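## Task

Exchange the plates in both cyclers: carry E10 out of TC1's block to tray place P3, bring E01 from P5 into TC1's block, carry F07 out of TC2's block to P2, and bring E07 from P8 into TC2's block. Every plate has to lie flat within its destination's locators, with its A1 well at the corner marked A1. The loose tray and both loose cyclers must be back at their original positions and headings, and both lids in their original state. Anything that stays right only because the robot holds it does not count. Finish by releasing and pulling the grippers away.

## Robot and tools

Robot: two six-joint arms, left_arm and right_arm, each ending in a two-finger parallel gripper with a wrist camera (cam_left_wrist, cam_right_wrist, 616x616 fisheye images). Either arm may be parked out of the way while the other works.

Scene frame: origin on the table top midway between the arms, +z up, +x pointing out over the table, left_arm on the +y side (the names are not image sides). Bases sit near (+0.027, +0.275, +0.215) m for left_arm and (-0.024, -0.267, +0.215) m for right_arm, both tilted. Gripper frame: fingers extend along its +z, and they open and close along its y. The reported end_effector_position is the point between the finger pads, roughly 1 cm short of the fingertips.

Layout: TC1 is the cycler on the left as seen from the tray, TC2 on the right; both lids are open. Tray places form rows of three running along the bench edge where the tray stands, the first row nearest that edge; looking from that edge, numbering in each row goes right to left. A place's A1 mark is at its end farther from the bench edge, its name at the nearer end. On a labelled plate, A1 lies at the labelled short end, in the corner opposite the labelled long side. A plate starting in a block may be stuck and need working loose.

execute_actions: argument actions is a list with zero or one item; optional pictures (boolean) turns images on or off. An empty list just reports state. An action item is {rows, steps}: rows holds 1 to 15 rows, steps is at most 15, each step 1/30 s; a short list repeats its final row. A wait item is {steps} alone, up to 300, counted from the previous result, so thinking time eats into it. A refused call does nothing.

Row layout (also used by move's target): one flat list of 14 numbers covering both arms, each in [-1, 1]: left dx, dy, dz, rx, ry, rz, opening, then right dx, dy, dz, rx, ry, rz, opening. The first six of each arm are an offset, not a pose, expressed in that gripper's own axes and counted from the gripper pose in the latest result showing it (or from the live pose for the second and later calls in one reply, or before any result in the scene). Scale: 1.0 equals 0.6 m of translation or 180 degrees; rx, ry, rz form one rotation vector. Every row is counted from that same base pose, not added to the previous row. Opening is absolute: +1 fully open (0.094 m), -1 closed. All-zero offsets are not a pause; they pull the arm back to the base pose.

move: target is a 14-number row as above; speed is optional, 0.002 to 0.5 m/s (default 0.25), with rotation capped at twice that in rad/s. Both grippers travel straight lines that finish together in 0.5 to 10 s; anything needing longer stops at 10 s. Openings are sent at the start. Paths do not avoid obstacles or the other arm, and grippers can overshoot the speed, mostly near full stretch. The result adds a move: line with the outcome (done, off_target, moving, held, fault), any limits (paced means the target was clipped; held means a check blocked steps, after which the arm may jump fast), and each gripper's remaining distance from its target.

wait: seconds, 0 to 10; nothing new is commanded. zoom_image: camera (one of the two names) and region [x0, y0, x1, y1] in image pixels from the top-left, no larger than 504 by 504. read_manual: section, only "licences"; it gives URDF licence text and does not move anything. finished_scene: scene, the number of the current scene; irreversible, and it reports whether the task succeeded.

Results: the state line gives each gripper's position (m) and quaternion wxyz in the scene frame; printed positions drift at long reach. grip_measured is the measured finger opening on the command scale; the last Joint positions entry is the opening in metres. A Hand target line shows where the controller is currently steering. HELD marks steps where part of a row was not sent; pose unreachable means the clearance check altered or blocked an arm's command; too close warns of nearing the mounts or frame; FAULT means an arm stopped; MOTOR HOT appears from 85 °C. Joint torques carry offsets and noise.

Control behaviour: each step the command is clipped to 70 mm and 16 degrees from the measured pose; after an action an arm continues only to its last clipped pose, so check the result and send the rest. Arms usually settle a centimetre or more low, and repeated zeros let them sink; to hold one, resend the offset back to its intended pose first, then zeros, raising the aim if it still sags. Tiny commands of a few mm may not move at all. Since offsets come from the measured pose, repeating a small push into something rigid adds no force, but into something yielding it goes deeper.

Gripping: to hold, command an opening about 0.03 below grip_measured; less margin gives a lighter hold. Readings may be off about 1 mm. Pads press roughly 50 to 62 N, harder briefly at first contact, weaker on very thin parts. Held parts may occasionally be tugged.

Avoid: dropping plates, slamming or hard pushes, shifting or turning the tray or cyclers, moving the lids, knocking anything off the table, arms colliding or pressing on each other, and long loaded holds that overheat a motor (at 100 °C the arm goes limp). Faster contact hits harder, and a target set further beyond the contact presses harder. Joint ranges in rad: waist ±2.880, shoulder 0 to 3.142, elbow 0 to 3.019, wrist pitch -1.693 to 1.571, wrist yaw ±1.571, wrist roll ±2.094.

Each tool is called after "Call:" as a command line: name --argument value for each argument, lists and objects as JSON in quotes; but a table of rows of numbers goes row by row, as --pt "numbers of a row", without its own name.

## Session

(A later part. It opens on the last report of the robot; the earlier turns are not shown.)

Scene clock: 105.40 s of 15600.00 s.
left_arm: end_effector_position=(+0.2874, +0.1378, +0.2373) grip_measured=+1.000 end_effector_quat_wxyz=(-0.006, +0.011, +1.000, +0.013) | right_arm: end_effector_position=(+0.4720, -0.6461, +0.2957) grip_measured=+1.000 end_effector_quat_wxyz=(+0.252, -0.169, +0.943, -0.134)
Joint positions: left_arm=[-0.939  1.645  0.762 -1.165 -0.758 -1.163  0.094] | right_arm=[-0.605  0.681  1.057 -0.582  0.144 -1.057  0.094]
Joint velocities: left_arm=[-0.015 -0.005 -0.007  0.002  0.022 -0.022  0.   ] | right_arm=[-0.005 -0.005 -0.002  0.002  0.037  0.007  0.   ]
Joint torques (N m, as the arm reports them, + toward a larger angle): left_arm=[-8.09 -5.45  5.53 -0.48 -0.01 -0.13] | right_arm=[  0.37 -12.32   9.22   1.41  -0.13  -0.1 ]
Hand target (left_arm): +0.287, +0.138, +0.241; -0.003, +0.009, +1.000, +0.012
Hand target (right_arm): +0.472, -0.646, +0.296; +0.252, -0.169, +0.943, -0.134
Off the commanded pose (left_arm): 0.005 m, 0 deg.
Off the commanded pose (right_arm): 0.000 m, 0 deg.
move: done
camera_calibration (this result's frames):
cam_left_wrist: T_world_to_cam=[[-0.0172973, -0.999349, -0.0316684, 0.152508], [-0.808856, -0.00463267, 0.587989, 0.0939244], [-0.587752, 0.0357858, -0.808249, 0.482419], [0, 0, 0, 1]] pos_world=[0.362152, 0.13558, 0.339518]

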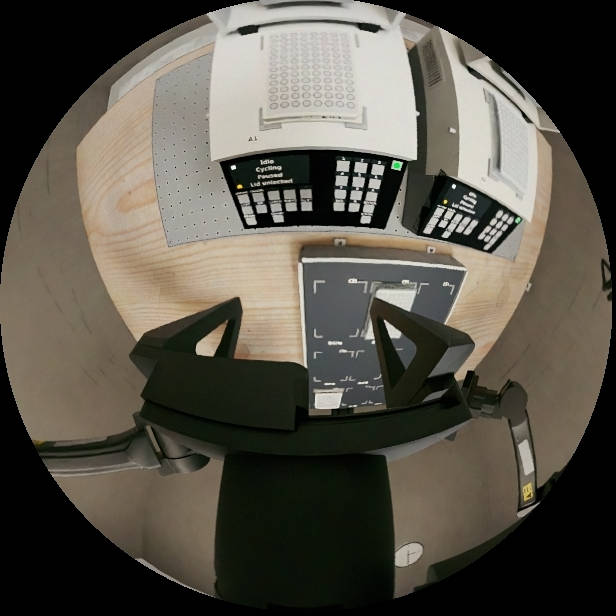

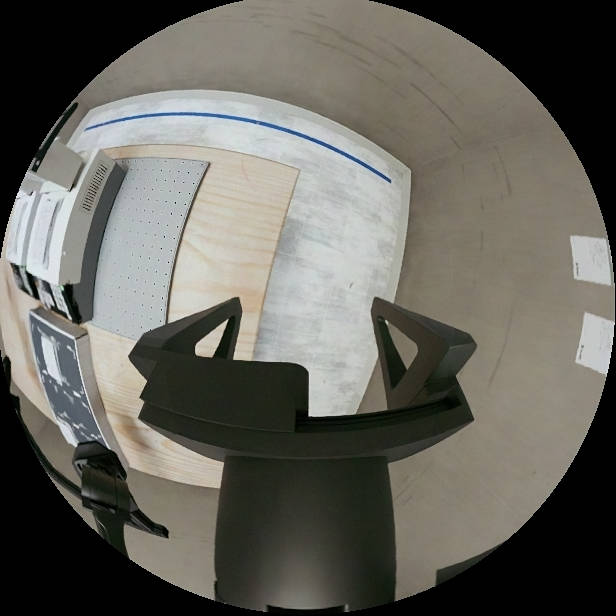

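Call:
move --target '[0,-0.49,0,0,0,-0.007,1, 0,0,0,0,0,0,1]' --speed 0.3

Call:
move --target '[-0.32,0,0.03,0,0,0,1, 0,0,0,0,0,0,1]' --speed 0.2

Scene clock: 107.63 s of 15600.00 s.
left_arm: end_effector_position=(+0.2751, -0.1427, +0.2140) grip_measured=+1.000 end_effector_quat_wxyz=(-0.014, +0.008, +1.000, +0.027) | right_arm: end_effector_position=(+0.4720, -0.6461, +0.2957) grip_measured=+1.000 end_effector_quat_wxyz=(+0.252, -0.169, +0.943, -0.134)
Joint positions: left_arm=[-1.08   2.447  1.453 -1.202 -0.677 -1.357  0.094] | right_arm=[-0.605  0.681  1.057 -0.582  0.144 -1.057  0.094]
Joint velocities: left_arm=[ 0.005  0.005  0.002 -0.012 -0.051 -0.037  0.   ] | right_arm=[-0.005  0.005 -0.002 -0.012  0.022 -0.022  0.   ]
Joint torques (N m, as the arm reports them, + toward a larger angle): left_arm=[-14.51 -13.92   8.6   -0.59   0.05  -0.09] | right_arm=[  0.37 -12.35   9.22   1.41  -0.12  -0.1 ]
Hand target (left_arm): +0.278, -0.155, +0.230; -0.006, +0.000, +1.000, +0.014
Hand target (right_arm): +0.472, -0.646, +0.296; +0.252, -0.169, +0.943, -0.134
Off the commanded pose (left_arm): 0.021 m, 2 deg.
Off the commanded pose (right_arm): 0.000 m, 0 deg.
move: off_target (left_arm)
camera_calibration (this result's frames):
cam_left_wrist: T_world_to_cam=[[-0.011047, -0.998141, -0.0599354, -0.124238], [-0.799759, -0.0271592, 0.599706, 0.0881565], [-0.600219, 0.0545589, -0.797973, 0.470295], [0, 0, 0, 1]] pos_world=[0.351412, -0.147272, 0.314968]

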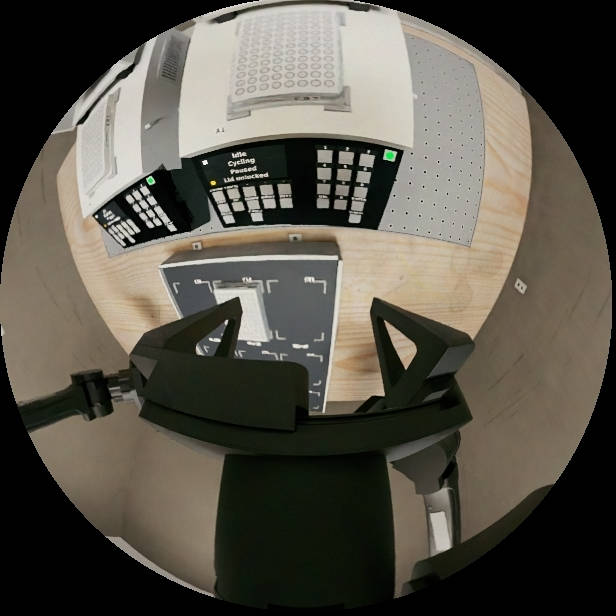

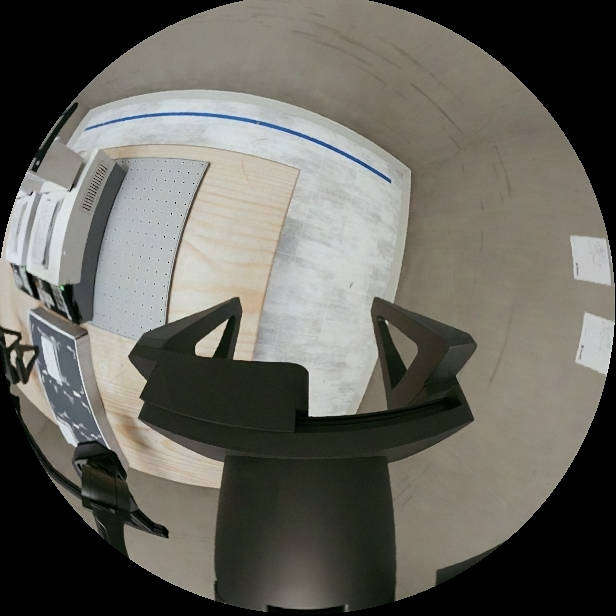

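Scene clock: 109.20 s of 15600.00 s.
left_arm: end_effector_position=(+0.4500, -0.1475, +0.1992) grip_measured=+1.000 end_effector_quat_wxyz=(-0.008, +0.017, +1.000, +0.026) | right_arm: end_effector_position=(+0.4720, -0.6461, +0.2957) grip_measured=+1.000 end_effector_quat_wxyz=(+0.252, -0.169, +0.943, -0.134)
Joint positions: left_arm=[-0.858  2.484  1.792 -1.319 -0.8   -1.074  0.094] | right_arm=[-0.605  0.681  1.057 -0.582  0.144 -1.057  0.094]
Joint velocities: left_arm=[-0.005 -0.005 -0.002 -0.012 -0.051 -0.007  0.   ] | right_arm=[-0.005  0.005 -0.022 -0.007 -0.051 -0.037  0.   ]
Joint torques (N m, as the arm reports them, + toward a larger angle): left_arm=[-13.65 -14.18   8.38  -0.5   -0.13   0.08] | right_arm=[  0.38 -12.31   9.22   1.41  -0.12  -0.1 ]
Hand target (left_arm): +0.466, -0.146, +0.192; -0.014, +0.008, +1.000, +0.026
Hand target (right_arm): +0.472, -0.646, +0.296; +0.252, -0.169, +0.943, -0.134
Off the commanded pose (left_arm): 0.019 m, 1 deg.
Off the commanded pose (right_arm): 0.000 m, 0 deg.
move: off_target (left_arm)
camera_calibration (this result's frames):
cam_left_wrist: T_world_to_cam=[[-0.0286978, -0.998006, -0.0562235, -0.120746], [-0.806253, -0.0101378, 0.591484, 0.243793], [-0.590875, 0.0623047, -0.804354, 0.561976], [0, 0, 0, 1]] pos_world=[0.525152, -0.153047, 0.301039]

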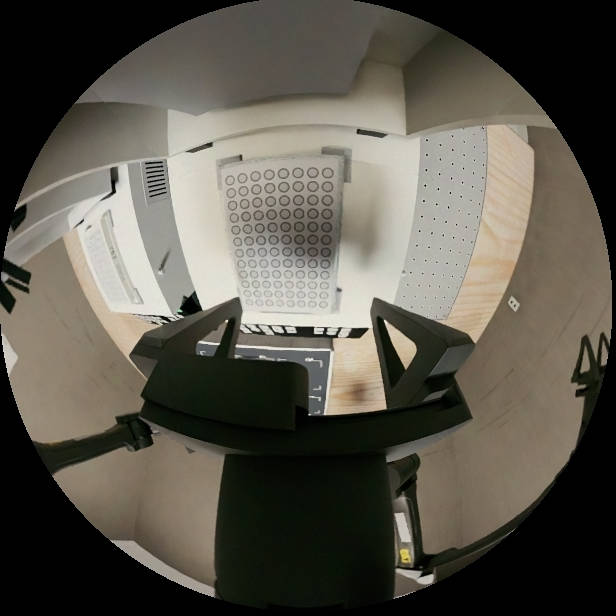

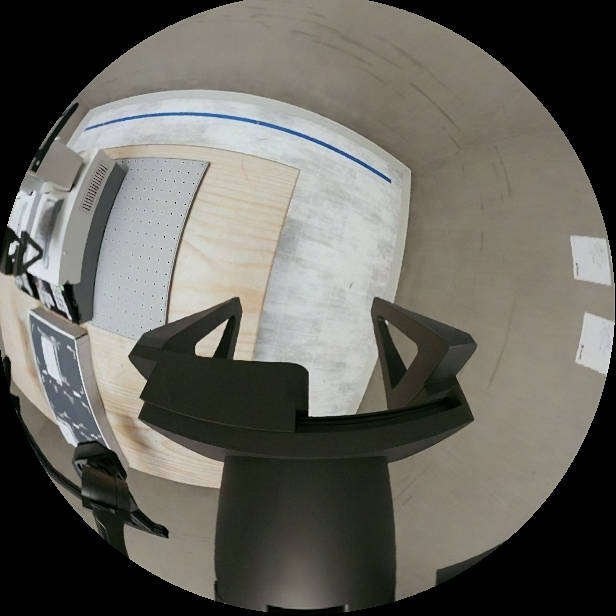

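Call:
move --target '[-0.05,0.028,0,0.017,0,-0.011,1, 0,0,0,0,0,0,1]' --speed 0.05

Scene clock: 111.17 s of 15600.00 s.
left_arm: end_effector_position=(+0.4570, -0.1474, +0.2065) grip_measured=+1.000 end_effector_quat_wxyz=(-0.002, +0.020, +1.000, +0.003) | right_arm: end_effector_position=(+0.4720, -0.6461, +0.2957) grip_measured=+1.000 end_effector_quat_wxyz=(+0.252, -0.169, +0.943, -0.134)
Joint positions: left_arm=[-0.857  2.45   1.766 -1.263 -0.789 -1.021  0.094] | right_arm=[-0.605  0.681  1.057 -0.582  0.144 -1.057  0.094]
Joint velocities: left_arm=[-0.005 -0.005 -0.012 -0.012  0.051  0.037  0.   ] | right_arm=[ 0.005 -0.005 -0.002 -0.007 -0.022  0.037  0.   ]
Joint torques (N m, as the arm reports them, + toward a larger angle): left_arm=[-12.58 -17.66   5.5    0.71  -0.06   0.07] | right_arm=[  0.44 -12.33   9.22   1.4   -0.12  -0.1 ]
Hand target (left_arm): +0.480, -0.132, +0.200; -0.008, -0.001, +1.000, -0.001
Hand target (right_arm): +0.472, -0.646, +0.296; +0.252, -0.169, +0.943, -0.134
Off the commanded pose (left_arm): 0.029 m, 3 deg.
Off the commanded pose (right_arm): 0.000 m, 0 deg.
move: off_target (left_arm)
camera_calibration (this result's frames):
cam_left_wrist: T_world_to_cam=[[-0.035344, -0.999301, -0.0121789, -0.126255], [-0.812571, 0.0216409, 0.582461, 0.254571], [-0.58179, 0.0304827, -0.812768, 0.564873], [0, 0, 0, 1]] pos_world=[0.531033, -0.148895, 0.309295]

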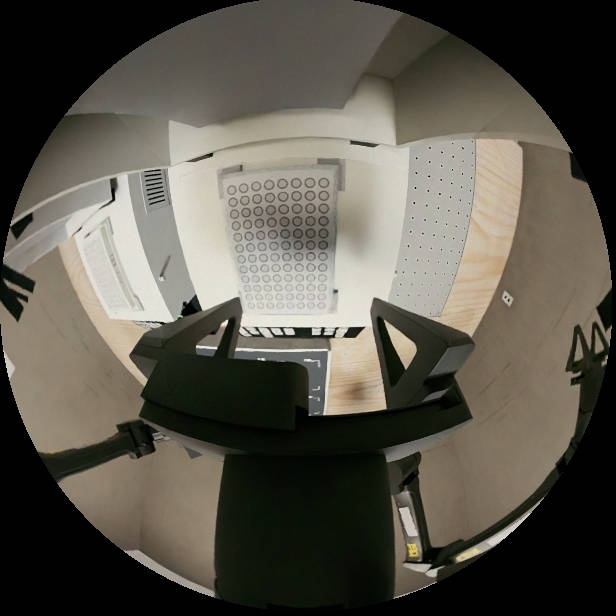

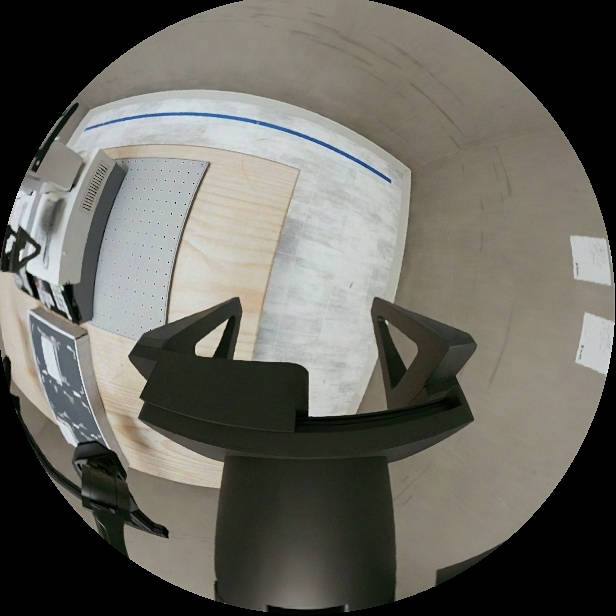

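Call:
move --target '[0.3,0,-0.05,0,0,0,1, 0,0,0,-0.087,0.164,0.11,1]' --speed 0.25

Call:
move --target '[0,1,0,0,0,0,1, 0.3,0.3,0.1,0,0,0,1]' --speed 0.4

Scene clock: 114.33 s of 15600.00 s.
left_arm: end_effector_position=(+0.2782, -0.1365, +0.2276) grip_measured=+1.000 end_effector_quat_wxyz=(-0.008, +0.028, +0.999, +0.014) | right_arm: end_effector_position=(+0.4547, -0.6366, +0.2816) grip_measured=+1.000 end_effector_quat_wxyz=(-0.016, -0.007, +1.000, +0.009)
Joint positions: left_arm=[-1.092  2.404  1.426 -1.19  -0.677 -1.308  0.094] | right_arm=[-0.5    0.968  1.46  -1.329  0.406 -0.485  0.094]
Joint velocities: left_arm=[-0.015 -0.015  0.002 -0.012 -0.007 -0.007  0.   ] | right_arm=[-0.005  0.005 -0.002 -0.002 -0.066  0.037  0.   ]
Joint torques (N m, as the arm reports them, + toward a larger angle): left_arm=[-13.59 -14.76   5.45   0.5    0.02  -0.1 ] | right_arm=[  2.65 -14.13  13.07  -0.31   0.13  -0.03]
Hand target (left_arm): +0.277, -0.139, +0.236; -0.002, +0.020, +1.000, +0.005
Hand target (right_arm): +0.471, -0.645, +0.295; +0.001, -0.000, +1.000, +0.005
Off the commanded pose (left_arm): 0.011 m, 2 deg.
Off the commanded pose (right_arm): 0.024 m, 2 deg.
move: off_target (left_arm, right_arm)
camera_calibration (this result's frames):
cam_left_wrist: T_world_to_cam=[[-0.0503535, -0.998152, -0.0340186, -0.112161], [-0.80637, 0.0205346, 0.591055, 0.0929479], [-0.589264, 0.0571933, -0.805914, 0.481811], [0, 0, 0, 1]] pos_world=[0.353217, -0.141418, 0.329545]
cam_right_wrist: T_world_to_cam=[[0.00102954, -0.999851, -0.0172182, -0.635366], [-0.794899, -0.0112653, 0.606637, 0.187616], [-0.606741, 0.0130622, -0.794793, 0.632903], [0, 0, 0, 1]] pos_world=[0.533798, -0.641425, 0.378272]

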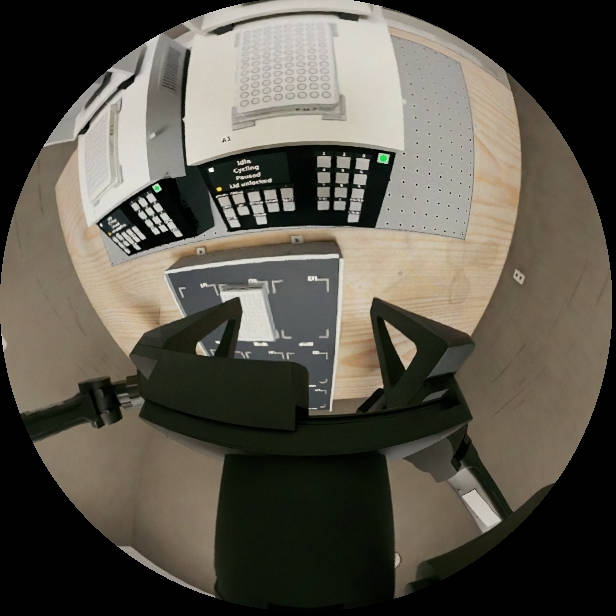

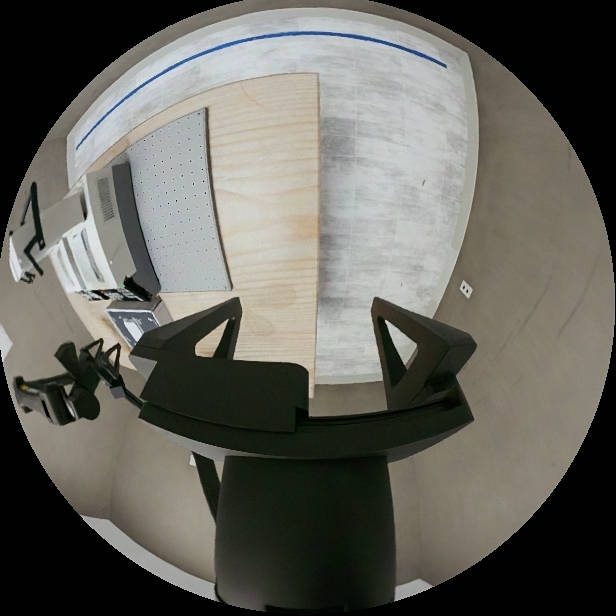

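Scene clock: 116.77 s of 15600.00 s.
left_arm: end_effector_position=(+0.3088, +0.4521, +0.2385) grip_measured=+1.000 end_effector_quat_wxyz=(-0.016, +0.041, +0.999, +0.011) | right_arm: end_effector_position=(+0.2767, -0.4591, +0.2316) grip_measured=+1.000 end_effector_quat_wxyz=(-0.016, -0.004, +1.000, +0.007)
Joint positions: left_arm=[-0.198  0.628  0.672 -1.315 -0.816 -0.044  0.094] | right_arm=[-0.141  0.506  0.699 -1.193  0.63  -0.152  0.094]
Joint velocities: left_arm=[-0.005 -0.005 -0.002 -0.002  0.007  0.007  0.   ] | right_arm=[ 0.015 -0.005 -0.002 -0.002 -0.081  0.022  0.   ]
Joint torques (N m, as the arm reports them, + toward a larger angle): left_arm=[ 0.23 -3.67  7.46  0.47  0.15  0.08] | right_arm=[ 0.64 -6.05  6.45 -0.16  0.15 -0.05]
Hand target (left_arm): +0.316, +0.461, +0.244; -0.007, +0.028, +1.000, +0.011
Hand target (right_arm): +0.274, -0.455, +0.232; -0.016, -0.007, +1.000, +0.009
Off the commanded pose (left_arm): 0.012 m, 2 deg.
Off the commanded pose (right_arm): 0.006 m, 0 deg.
move: off_target (left_arm)
camera_calibration (this result's frames):
cam_left_wrist: T_world_to_cam=[[-0.0781934, -0.996617, -0.0253236, 0.483135], [-0.795619, 0.0470769, 0.603965, 0.0806829], [-0.600729, 0.067374, -0.796608, 0.471659], [0, 0, 0, 1]] pos_world=[0.38531, 0.445924, 0.339232]
cam_right_wrist: T_world_to_cam=[[-0.00473134, -0.999915, -0.0121347, -0.458182], [-0.795034, -0.0035991, 0.606554, 0.0820059], [-0.606546, 0.0125174, -0.79495, 0.482619], [0, 0, 0, 1]] pos_world=[0.35576, -0.463889, 0.328357]

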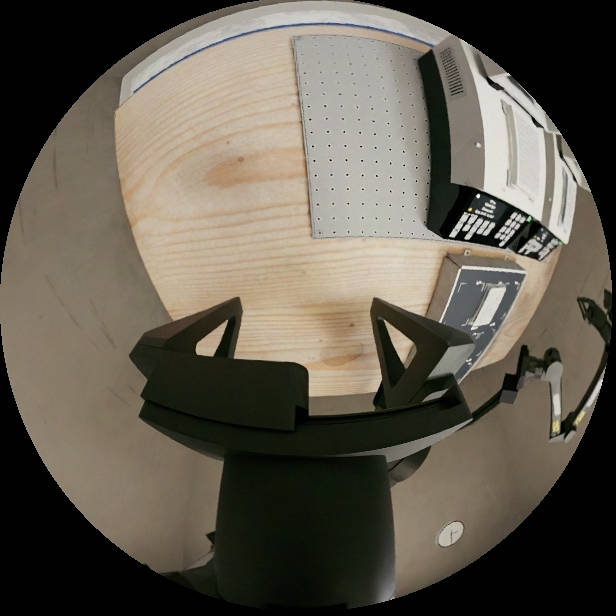

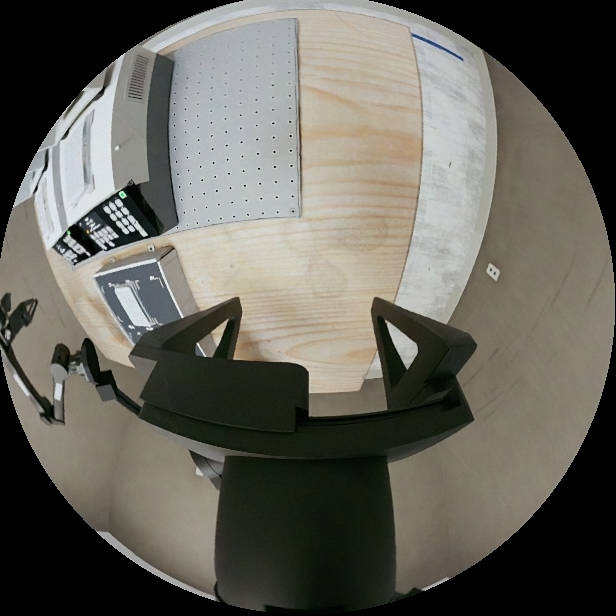

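Call:
move --target '[0,0,0,0,0,0,1, 0,0.545,0,0,-0.01,0,1]' --speed 0.3

Call:
move --target '[0,0,0,0,0,0,1, -0.34,0,0.03,0,0,0,1]' --speed 0.2

Scene clock: 119.47 s of 15600.00 s.
left_arm: end_effector_position=(+0.3088, +0.4521, +0.2385) grip_measured=+1.000 end_effector_quat_wxyz=(-0.016, +0.043, +0.999, +0.011) | right_arm: end_effector_position=(+0.2641, -0.1383, +0.2227) grip_measured=+1.000 end_effector_quat_wxyz=(-0.013, -0.024, +1.000, -0.011)
Joint positions: left_arm=[-0.198  0.628  0.672 -1.315 -0.816 -0.041  0.094] | right_arm=[ 0.768  1.499  0.751 -1.147  0.807  1.057  0.094]
Joint velocities: left_arm=[-0.015  0.005  0.007 -0.012  0.051 -0.037  0.   ] | right_arm=[-0.005 -0.005 -0.002 -0.007  0.051 -0.037  0.   ]
Joint torques (N m, as the arm reports them, + toward a larger angle): left_arm=[-0.58 -3.06  5.59 -0.06  0.03 -0.01] | right_arm=[ 7.34 -6.65  8.6   0.34  0.2  -0.01]
Hand target (left_arm): +0.309, +0.452, +0.239; -0.016, +0.041, +0.999, +0.011
Hand target (right_arm): +0.279, -0.129, +0.235; -0.001, -0.004, +1.000, +0.005
Off the commanded pose (left_arm): 0.000 m, 0 deg.
Off the commanded pose (right_arm): 0.018 m, 3 deg.
move: off_target (right_arm)
camera_calibration (this result's frames):
cam_left_wrist: T_world_to_cam=[[-0.0812341, -0.996376, -0.0252259, 0.483941], [-0.795431, 0.0495589, 0.604015, 0.0794907], [-0.600576, 0.069132, -0.796574, 0.470808], [0, 0, 0, 1]] pos_world=[0.385298, 0.4457, 0.339228]
cam_right_wrist: T_world_to_cam=[[0.0350343, -0.999119, 0.0231054, -0.155785], [-0.798379, -0.0140739, 0.60199, 0.0790193], [-0.601135, -0.0395372, -0.798169, 0.455982], [0, 0, 0, 1]] pos_world=[0.342652, -0.136507, 0.319982]

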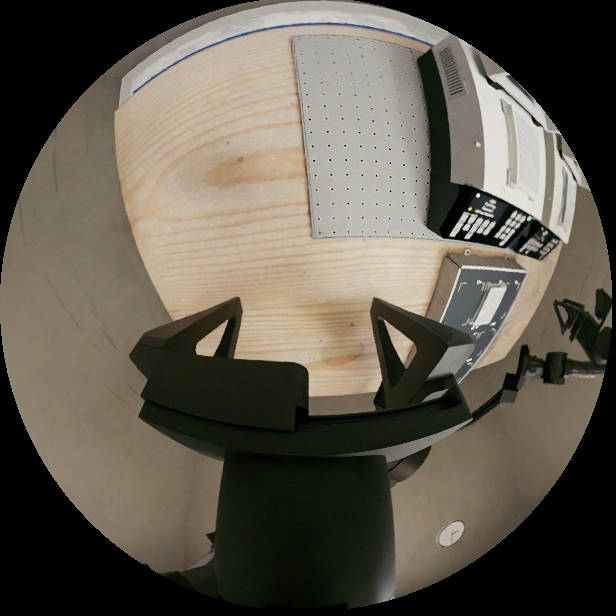

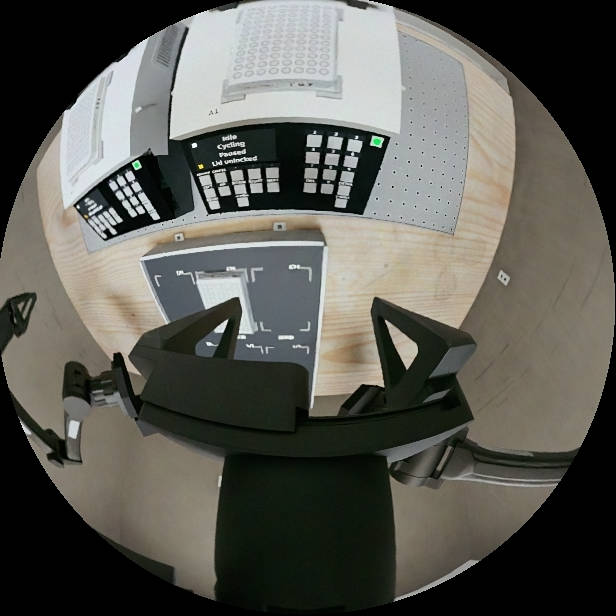

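Scene clock: 121.00 s of 15600.00 s.
left_arm: end_effector_position=(+0.3088, +0.4521, +0.2385) grip_measured=+1.000 end_effector_quat_wxyz=(-0.016, +0.043, +0.999, +0.011) | right_arm: end_effector_position=(+0.4556, -0.1314, +0.2047) grip_measured=+1.000 end_effector_quat_wxyz=(-0.010, -0.031, +0.999, -0.009)
Joint positions: left_arm=[-0.198  0.628  0.672 -1.315 -0.816 -0.041  0.094] | right_arm=[ 0.491  1.643  1.185 -1.123  0.855  0.628  0.094]
Joint velocities: left_arm=[ 0.015 -0.015  0.002 -0.007 -0.007  0.007  0.   ] | right_arm=[-0.005 -0.005 -0.002 -0.012 -0.066 -0.007  0.   ]
Joint torques (N m, as the arm reports them, + toward a larger angle): left_arm=[-0.63 -3.12  5.6   0.04  0.04 -0.01] | right_arm=[ 8.59 -9.1   7.84  0.17  0.13 -0.19]
Hand target (left_arm): +0.309, +0.452, +0.238; -0.016, +0.043, +0.999, +0.011
Hand target (right_arm): +0.467, -0.133, +0.199; -0.013, -0.024, +1.000, -0.011
Off the commanded pose (left_arm): 0.000 m, 0 deg.
Off the commanded pose (right_arm): 0.013 m, 1 deg.
move: off_target (right_arm)
camera_calibration (this result's frames):
cam_left_wrist: T_world_to_cam=[[-0.0812341, -0.996376, -0.0252259, 0.483941], [-0.795431, 0.0495589, 0.604015, 0.0794907], [-0.600576, 0.069132, -0.796574, 0.470808], [0, 0, 0, 1]] pos_world=[0.385298, 0.4457, 0.339228]
cam_right_wrist: T_world_to_cam=[[0.048445, -0.998674, 0.0174295, -0.160134], [-0.801236, -0.0284364, 0.597673, 0.243163], [-0.596384, -0.0429194, -0.801551, 0.55501], [0, 0, 0, 1]] pos_world=[0.533588, -0.129186, 0.302328]

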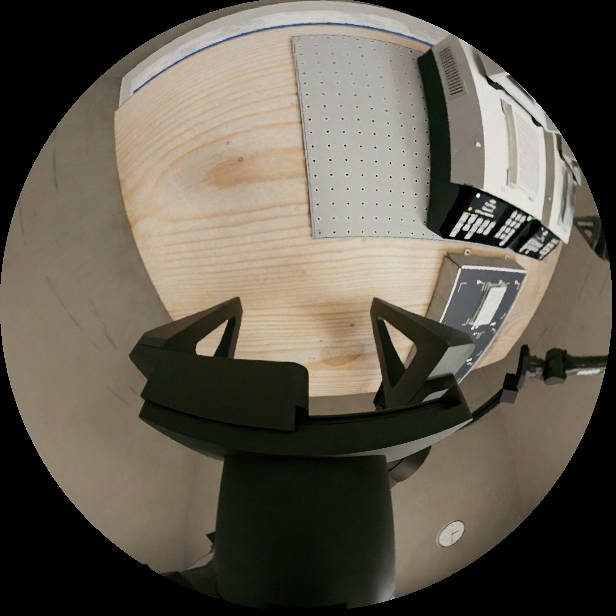

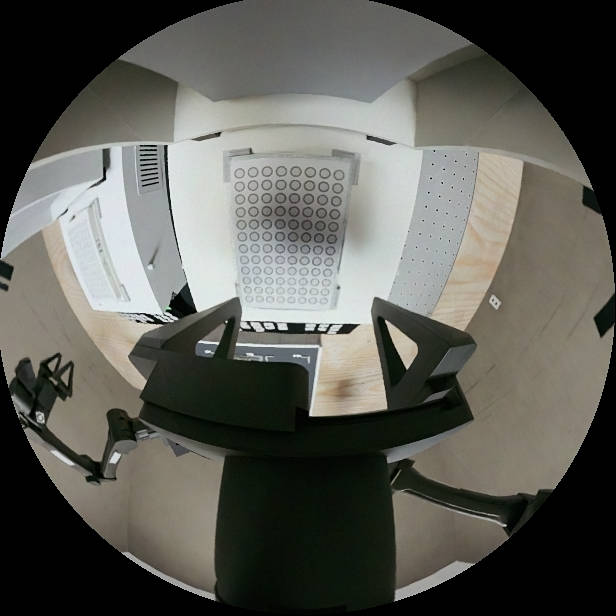

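Call:
move --target '[0,0,0,0,0,0,1, -0.05,0.03,0.02,0,0,0.015,1]' --speed 0.06

Scene clock: 122.90 s of 15600.00 s.
left_arm: end_effector_position=(+0.3088, +0.4521, +0.2385) grip_measured=+1.000 end_effector_quat_wxyz=(-0.016, +0.043, +0.999, +0.011) | right_arm: end_effector_position=(+0.4664, -0.1111, +0.1964) grip_measured=+1.000 end_effector_quat_wxyz=(-0.012, -0.032, +0.999, -0.010)
Joint positions: left_arm=[-0.198  0.628  0.672 -1.315 -0.816 -0.041  0.094] | right_arm=[ 0.491  1.711  1.239 -1.115  0.855  0.631  0.094]
Joint velocities: left_arm=[ 0.005  0.005 -0.017 -0.002 -0.022  0.037  0.   ] | right_arm=[-0.005 -0.015 -0.012 -0.007  0.051 -0.11   0.   ]
Joint torques (N m, as the arm reports them, + toward a larger angle): left_arm=[-0.75 -3.06  5.56  0.16  0.04  0.02] | right_arm=[ 9.11 -9.91  8.55  0.59  0.12 -0.03]
Hand target (left_arm): +0.309, +0.452, +0.238; -0.016, +0.043, +0.999, +0.011
Hand target (right_arm): +0.484, -0.113, +0.192; -0.010, -0.007, +1.000, -0.009
Off the commanded pose (left_arm): 0.000 m, 0 deg.
Off the commanded pose (right_arm): 0.018 m, 3 deg.
move: off_target (right_arm)
camera_calibration (this result's frames):
cam_left_wrist: T_world_to_cam=[[-0.0812341, -0.996376, -0.0252259, 0.483941], [-0.795431, 0.0495589, 0.604015, 0.0794907], [-0.600576, 0.069132, -0.796574, 0.470808], [0, 0, 0, 1]] pos_world=[0.385298, 0.4457, 0.339228]
cam_right_wrist: T_world_to_cam=[[0.0507196, -0.998514, 0.019929, -0.141718], [-0.799183, -0.0286112, 0.600407, 0.255829], [-0.598945, -0.0463793, -0.799446, 0.556074], [0, 0, 0, 1]] pos_world=[0.544699, -0.108398, 0.293774]

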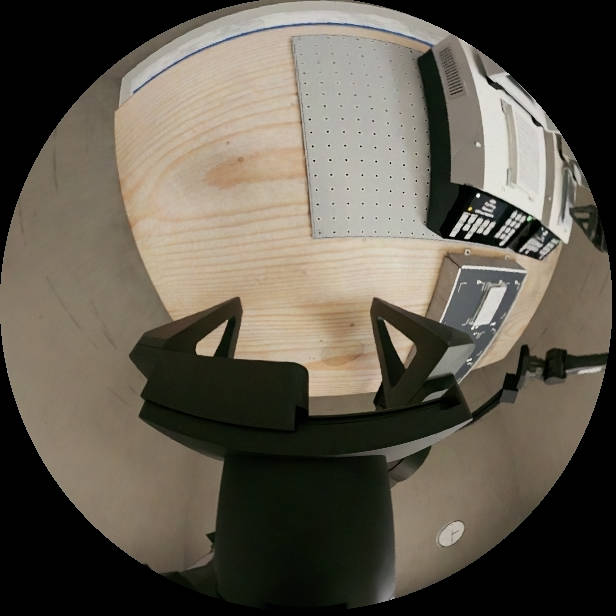

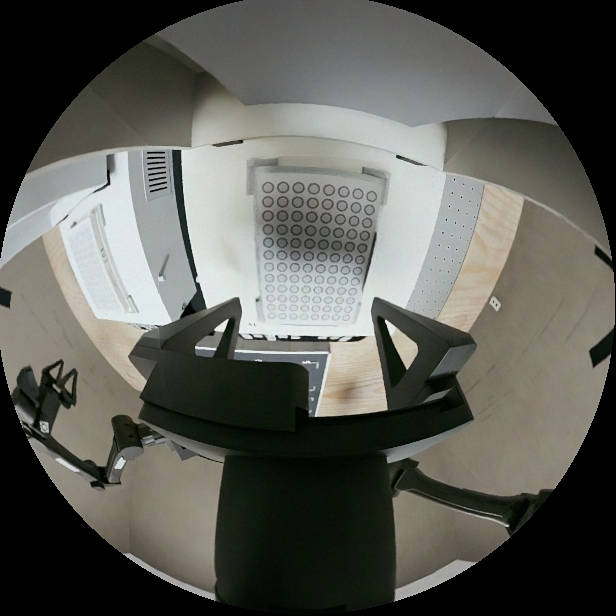

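Call:
move --target '[0,0,0,0,0,0,1, -0.035,-0.015,0.03,0,0,0.035,1]' --speed 0.05

Scene clock: 124.87 s of 15600.00 s.
left_arm: end_effector_position=(+0.3088, +0.4521, +0.2385) grip_measured=+1.000 end_effector_quat_wxyz=(-0.016, +0.043, +0.999, +0.011) | right_arm: end_effector_position=(+0.4723, -0.1129, +0.1905) grip_measured=+1.000 end_effector_quat_wxyz=(-0.008, -0.006, +1.000, -0.008)
Joint positions: left_arm=[-0.198  0.628  0.672 -1.315 -0.816 -0.041  0.094] | right_arm=[ 0.475  1.711  1.239 -1.085  0.855  0.649  0.094]
Joint velocities: left_arm=[ 0.005  0.005  0.002  0.007 -0.051  0.022  0.   ] | right_arm=[-0.005 -0.005 -0.017  0.012  0.007  0.037  0.   ]
Joint torques (N m, as the arm reports them, + toward a larger angle): left_arm=[-0.42 -2.52  5.48 -0.03 -0.01 -0.01] | right_arm=[  8.34 -10.09   7.42   1.07   0.1   -0.04]
Hand target (left_arm): +0.309, +0.452, +0.238; -0.016, +0.043, +0.999, +0.011
Hand target (right_arm): +0.487, -0.120, +0.178; -0.011, +0.023, +1.000, -0.011
Off the commanded pose (left_arm): 0.000 m, 0 deg.
Off the commanded pose (right_arm): 0.021 m, 3 deg.
move: off_target (right_arm)
camera_calibration (this result's frames):
cam_left_wrist: T_world_to_cam=[[-0.0812341, -0.996376, -0.0252259, 0.483941], [-0.795431, 0.0495589, 0.604015, 0.0794907], [-0.600576, 0.069132, -0.796574, 0.470808], [0, 0, 0, 1]] pos_world=[0.385298, 0.4457, 0.339228]
cam_right_wrist: T_world_to_cam=[[-0.000816396, -0.999869, 0.0161421, -0.118773], [-0.803905, 0.0102569, 0.59467, 0.271736], [-0.594758, -0.0124912, -0.803808, 0.557457], [0, 0, 0, 1]] pos_world=[0.549905, -0.114581, 0.288412]

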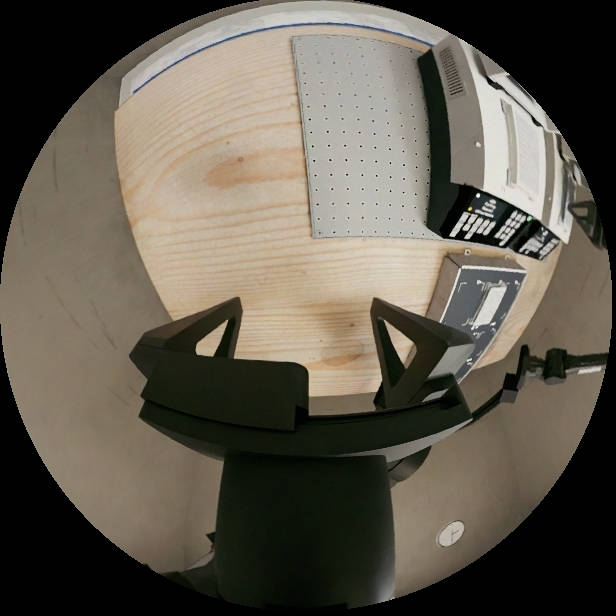

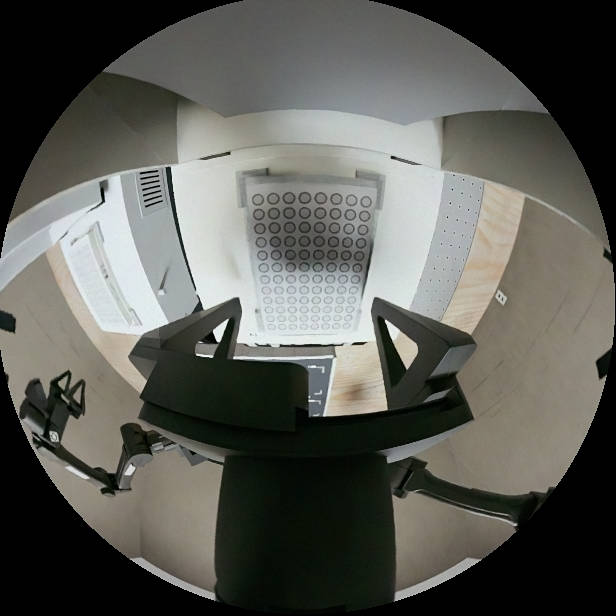

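Call:
move --target '[0,0,0,0,0,0,1, 0,-0.015,0.065,0,0.008,0,1]' --speed 0.04

Scene clock: 127.13 s of 15600.00 s.
left_arm: end_effector_position=(+0.3088, +0.4521, +0.2385) grip_measured=+1.000 end_effector_quat_wxyz=(-0.016, +0.043, +0.999, +0.011) | right_arm: end_effector_position=(+0.4694, -0.1092, +0.1788) grip_measured=+1.000 end_effector_quat_wxyz=(-0.005, -0.017, +1.000, +0.001)
Joint positions: left_arm=[-0.198  0.628  0.672 -1.315 -0.816 -0.041  0.094] | right_arm=[ 0.461  1.711  1.209 -1.015  0.844  0.586  0.094]
Joint velocities: left_arm=[-0.005 -0.015 -0.017  0.007  0.051  0.037  0.   ] | right_arm=[-0.005 -0.005 -0.012 -0.017  0.007 -0.051  0.   ]
Joint torques (N m, as the arm reports them, + toward a larger angle): left_arm=[-0.51 -2.84  5.54  0.02 -0.02  0.  ] | right_arm=[  6.36 -10.17   4.64   1.72  -0.12  -0.35]
Hand target (left_arm): +0.309, +0.452, +0.238; -0.016, +0.043, +0.999, +0.011
Hand target (right_arm): +0.471, -0.123, +0.153; -0.021, -0.006, +1.000, -0.008
Off the commanded pose (left_arm): 0.000 m, 0 deg.
Off the commanded pose (right_arm): 0.030 m, 2 deg.
move: off_target (right_arm)
camera_calibration (this result's frames):
cam_left_wrist: T_world_to_cam=[[-0.0812341, -0.996376, -0.0252259, 0.483941], [-0.795431, 0.0495589, 0.604015, 0.0794907], [-0.600576, 0.069132, -0.796574, 0.470808], [0, 0, 0, 1]] pos_world=[0.385298, 0.4457, 0.339228]
cam_right_wrist: T_world_to_cam=[[0.0217263, -0.999762, -0.00175447, -0.122277], [-0.807644, -0.0185855, 0.589378, 0.275804], [-0.589271, -0.011388, -0.807855, 0.544699], [0, 0, 0, 1]] pos_world=[0.546383, -0.110919, 0.277271]

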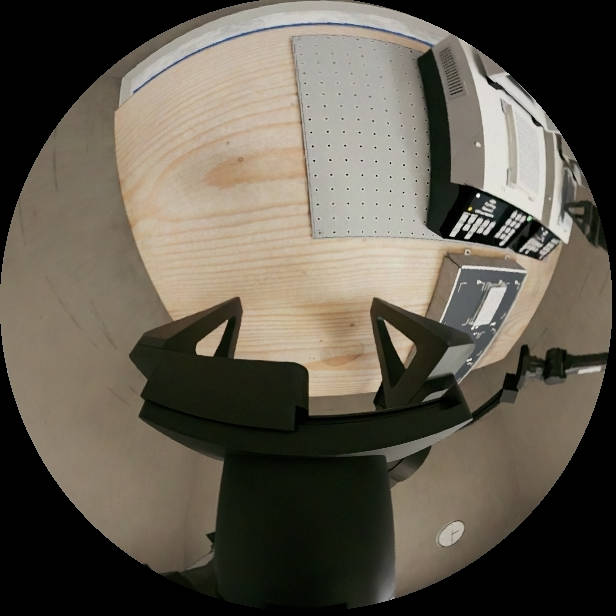

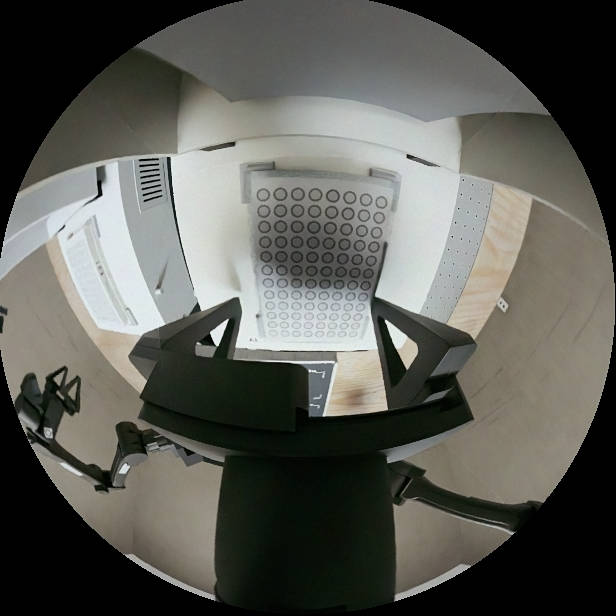

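Finger landed on plate. Lift and shift.

Call:
move --target '[0,0,0,0,0,0,1, -0.01,-0.035,-0.015,0,0,0.012,1]' --speed 0.05

Call:
move --target '[0,0,0,0,0,0,1, 0,-0.005,0.055,0,0,0,1]' --speed 0.04

Scene clock: 128.83 s of 15600.00 s.
left_arm: end_effector_position=(+0.3088, +0.4521, +0.2385) grip_measured=+1.000 end_effector_quat_wxyz=(-0.016, +0.043, +0.999, +0.011) | right_arm: end_effector_position=(+0.4721, -0.1201, +0.1886) grip_measured=+1.000 end_effector_quat_wxyz=(-0.004, -0.013, +1.000, +0.002)
Joint positions: left_arm=[-0.198  0.628  0.672 -1.315 -0.816 -0.041  0.094] | right_arm=[ 0.462  1.68   1.209 -1.042  0.844  0.593  0.094]
Joint velocities: left_arm=[-0.005  0.005 -0.012  0.007  0.007 -0.007  0.   ] | right_arm=[-0.005 -0.005 -0.002 -0.012  0.022  0.007  0.   ]
Joint torques (N m, as the arm reports them, + toward a larger angle): left_arm=[-0.35 -2.89  5.54  0.02  0.04 -0.01] | right_arm=[  9.37 -11.79   5.39   0.02   0.08  -0.03]
Hand target (left_arm): +0.309, +0.452, +0.238; -0.016, +0.043, +0.999, +0.011
Hand target (right_arm): +0.476, -0.130, +0.188; -0.005, +0.001, +1.000, +0.001
Off the commanded pose (left_arm): 0.000 m, 0 deg.
Off the commanded pose (right_arm): 0.011 m, 2 deg.
move: off_target (right_arm)
camera_calibration (this result's frames):
cam_left_wrist: T_world_to_cam=[[-0.0812341, -0.996376, -0.0252259, 0.483941], [-0.795431, 0.0495589, 0.604015, 0.0794907], [-0.600576, 0.069132, -0.796574, 0.470808], [0, 0, 0, 1]] pos_world=[0.385298, 0.4457, 0.339228]
cam_right_wrist: T_world_to_cam=[[0.0125948, -0.999914, -0.00361204, -0.128599], [-0.809361, -0.0123157, 0.587182, 0.274089], [-0.587176, -0.00447197, -0.809447, 0.554184], [0, 0, 0, 1]] pos_world=[0.54886, -0.122734, 0.287178]

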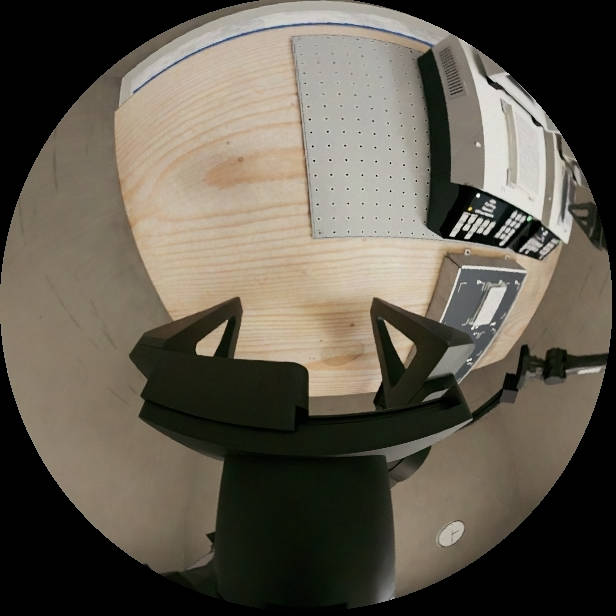

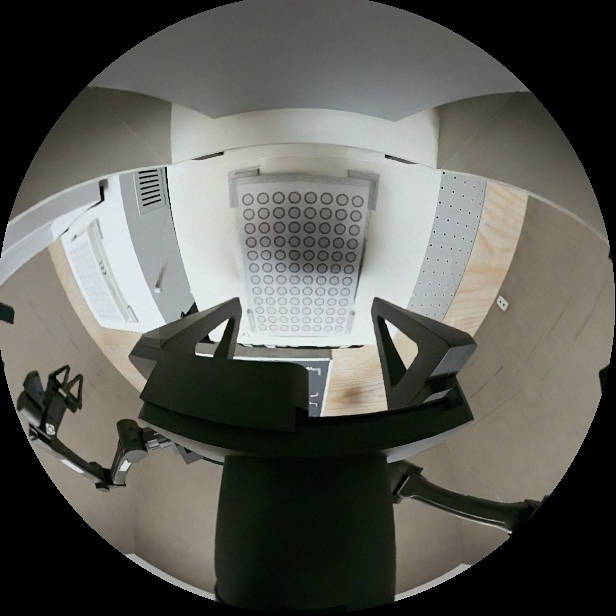

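Scene clock: 129.97 s of 15600.00 s.
left_arm: end_effector_position=(+0.3088, +0.4521, +0.2385) grip_measured=+1.000 end_effector_quat_wxyz=(-0.016, +0.043, +0.999, +0.011) | right_arm: end_effector_position=(+0.4714, -0.1163, +0.1737) grip_measured=+1.000 end_effector_quat_wxyz=(+0.008, -0.019, +1.000, +0.010)
Joint positions: left_arm=[-0.198  0.628  0.672 -1.315 -0.816 -0.041  0.094] | right_arm=[ 0.443  1.68   1.171 -0.941  0.842  0.522  0.094]
Joint velocities: left_arm=[-0.015  0.005 -0.002 -0.007  0.022 -0.051  0.   ] | right_arm=[ 0.005  0.005  0.002  0.002  0.051 -0.081  0.   ]
Joint torques (N m, as the arm reports them, + toward a larger angle): left_arm=[-0.74 -2.91  5.54  0.04  0.02 -0.02] | right_arm=[ 7.8  -9.79  5.09  1.21  0.   -0.24]
Hand target (left_arm): +0.309, +0.452, +0.238; -0.016, +0.043, +0.999, +0.011
Hand target (right_arm): +0.472, -0.123, +0.156; -0.004, -0.013, +1.000, +0.002
Off the commanded pose (left_arm): 0.000 m, 0 deg.
Off the commanded pose (right_arm): 0.019 m, 2 deg.
move: off_target (right_arm)
camera_calibration (this result's frames):
cam_left_wrist: T_world_to_cam=[[-0.0812341, -0.996376, -0.0252259, 0.483941], [-0.795431, 0.0495589, 0.604015, 0.0794907], [-0.600576, 0.069132, -0.796574, 0.470808], [0, 0, 0, 1]] pos_world=[0.385298, 0.4457, 0.339228]
cam_right_wrist: T_world_to_cam=[[0.0250638, -0.999509, -0.0187789, -0.128054], [-0.82206, -0.0312959, 0.56854, 0.28923], [-0.568848, 0.00118763, -0.822442, 0.536038], [0, 0, 0, 1]] pos_world=[0.545898, -0.119576, 0.274016]

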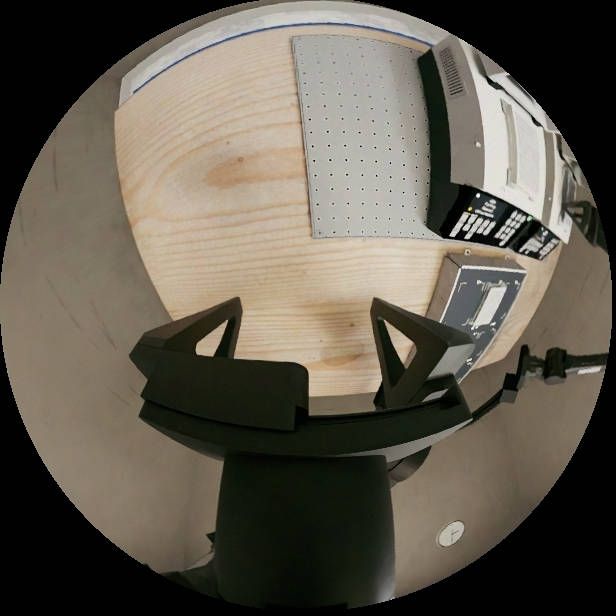

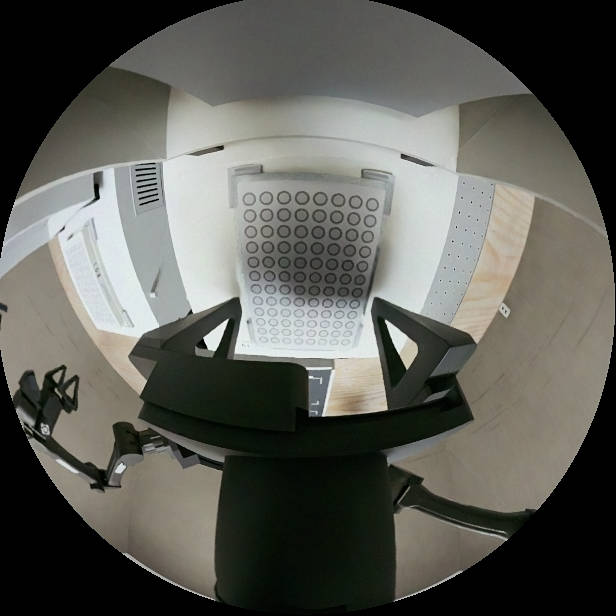

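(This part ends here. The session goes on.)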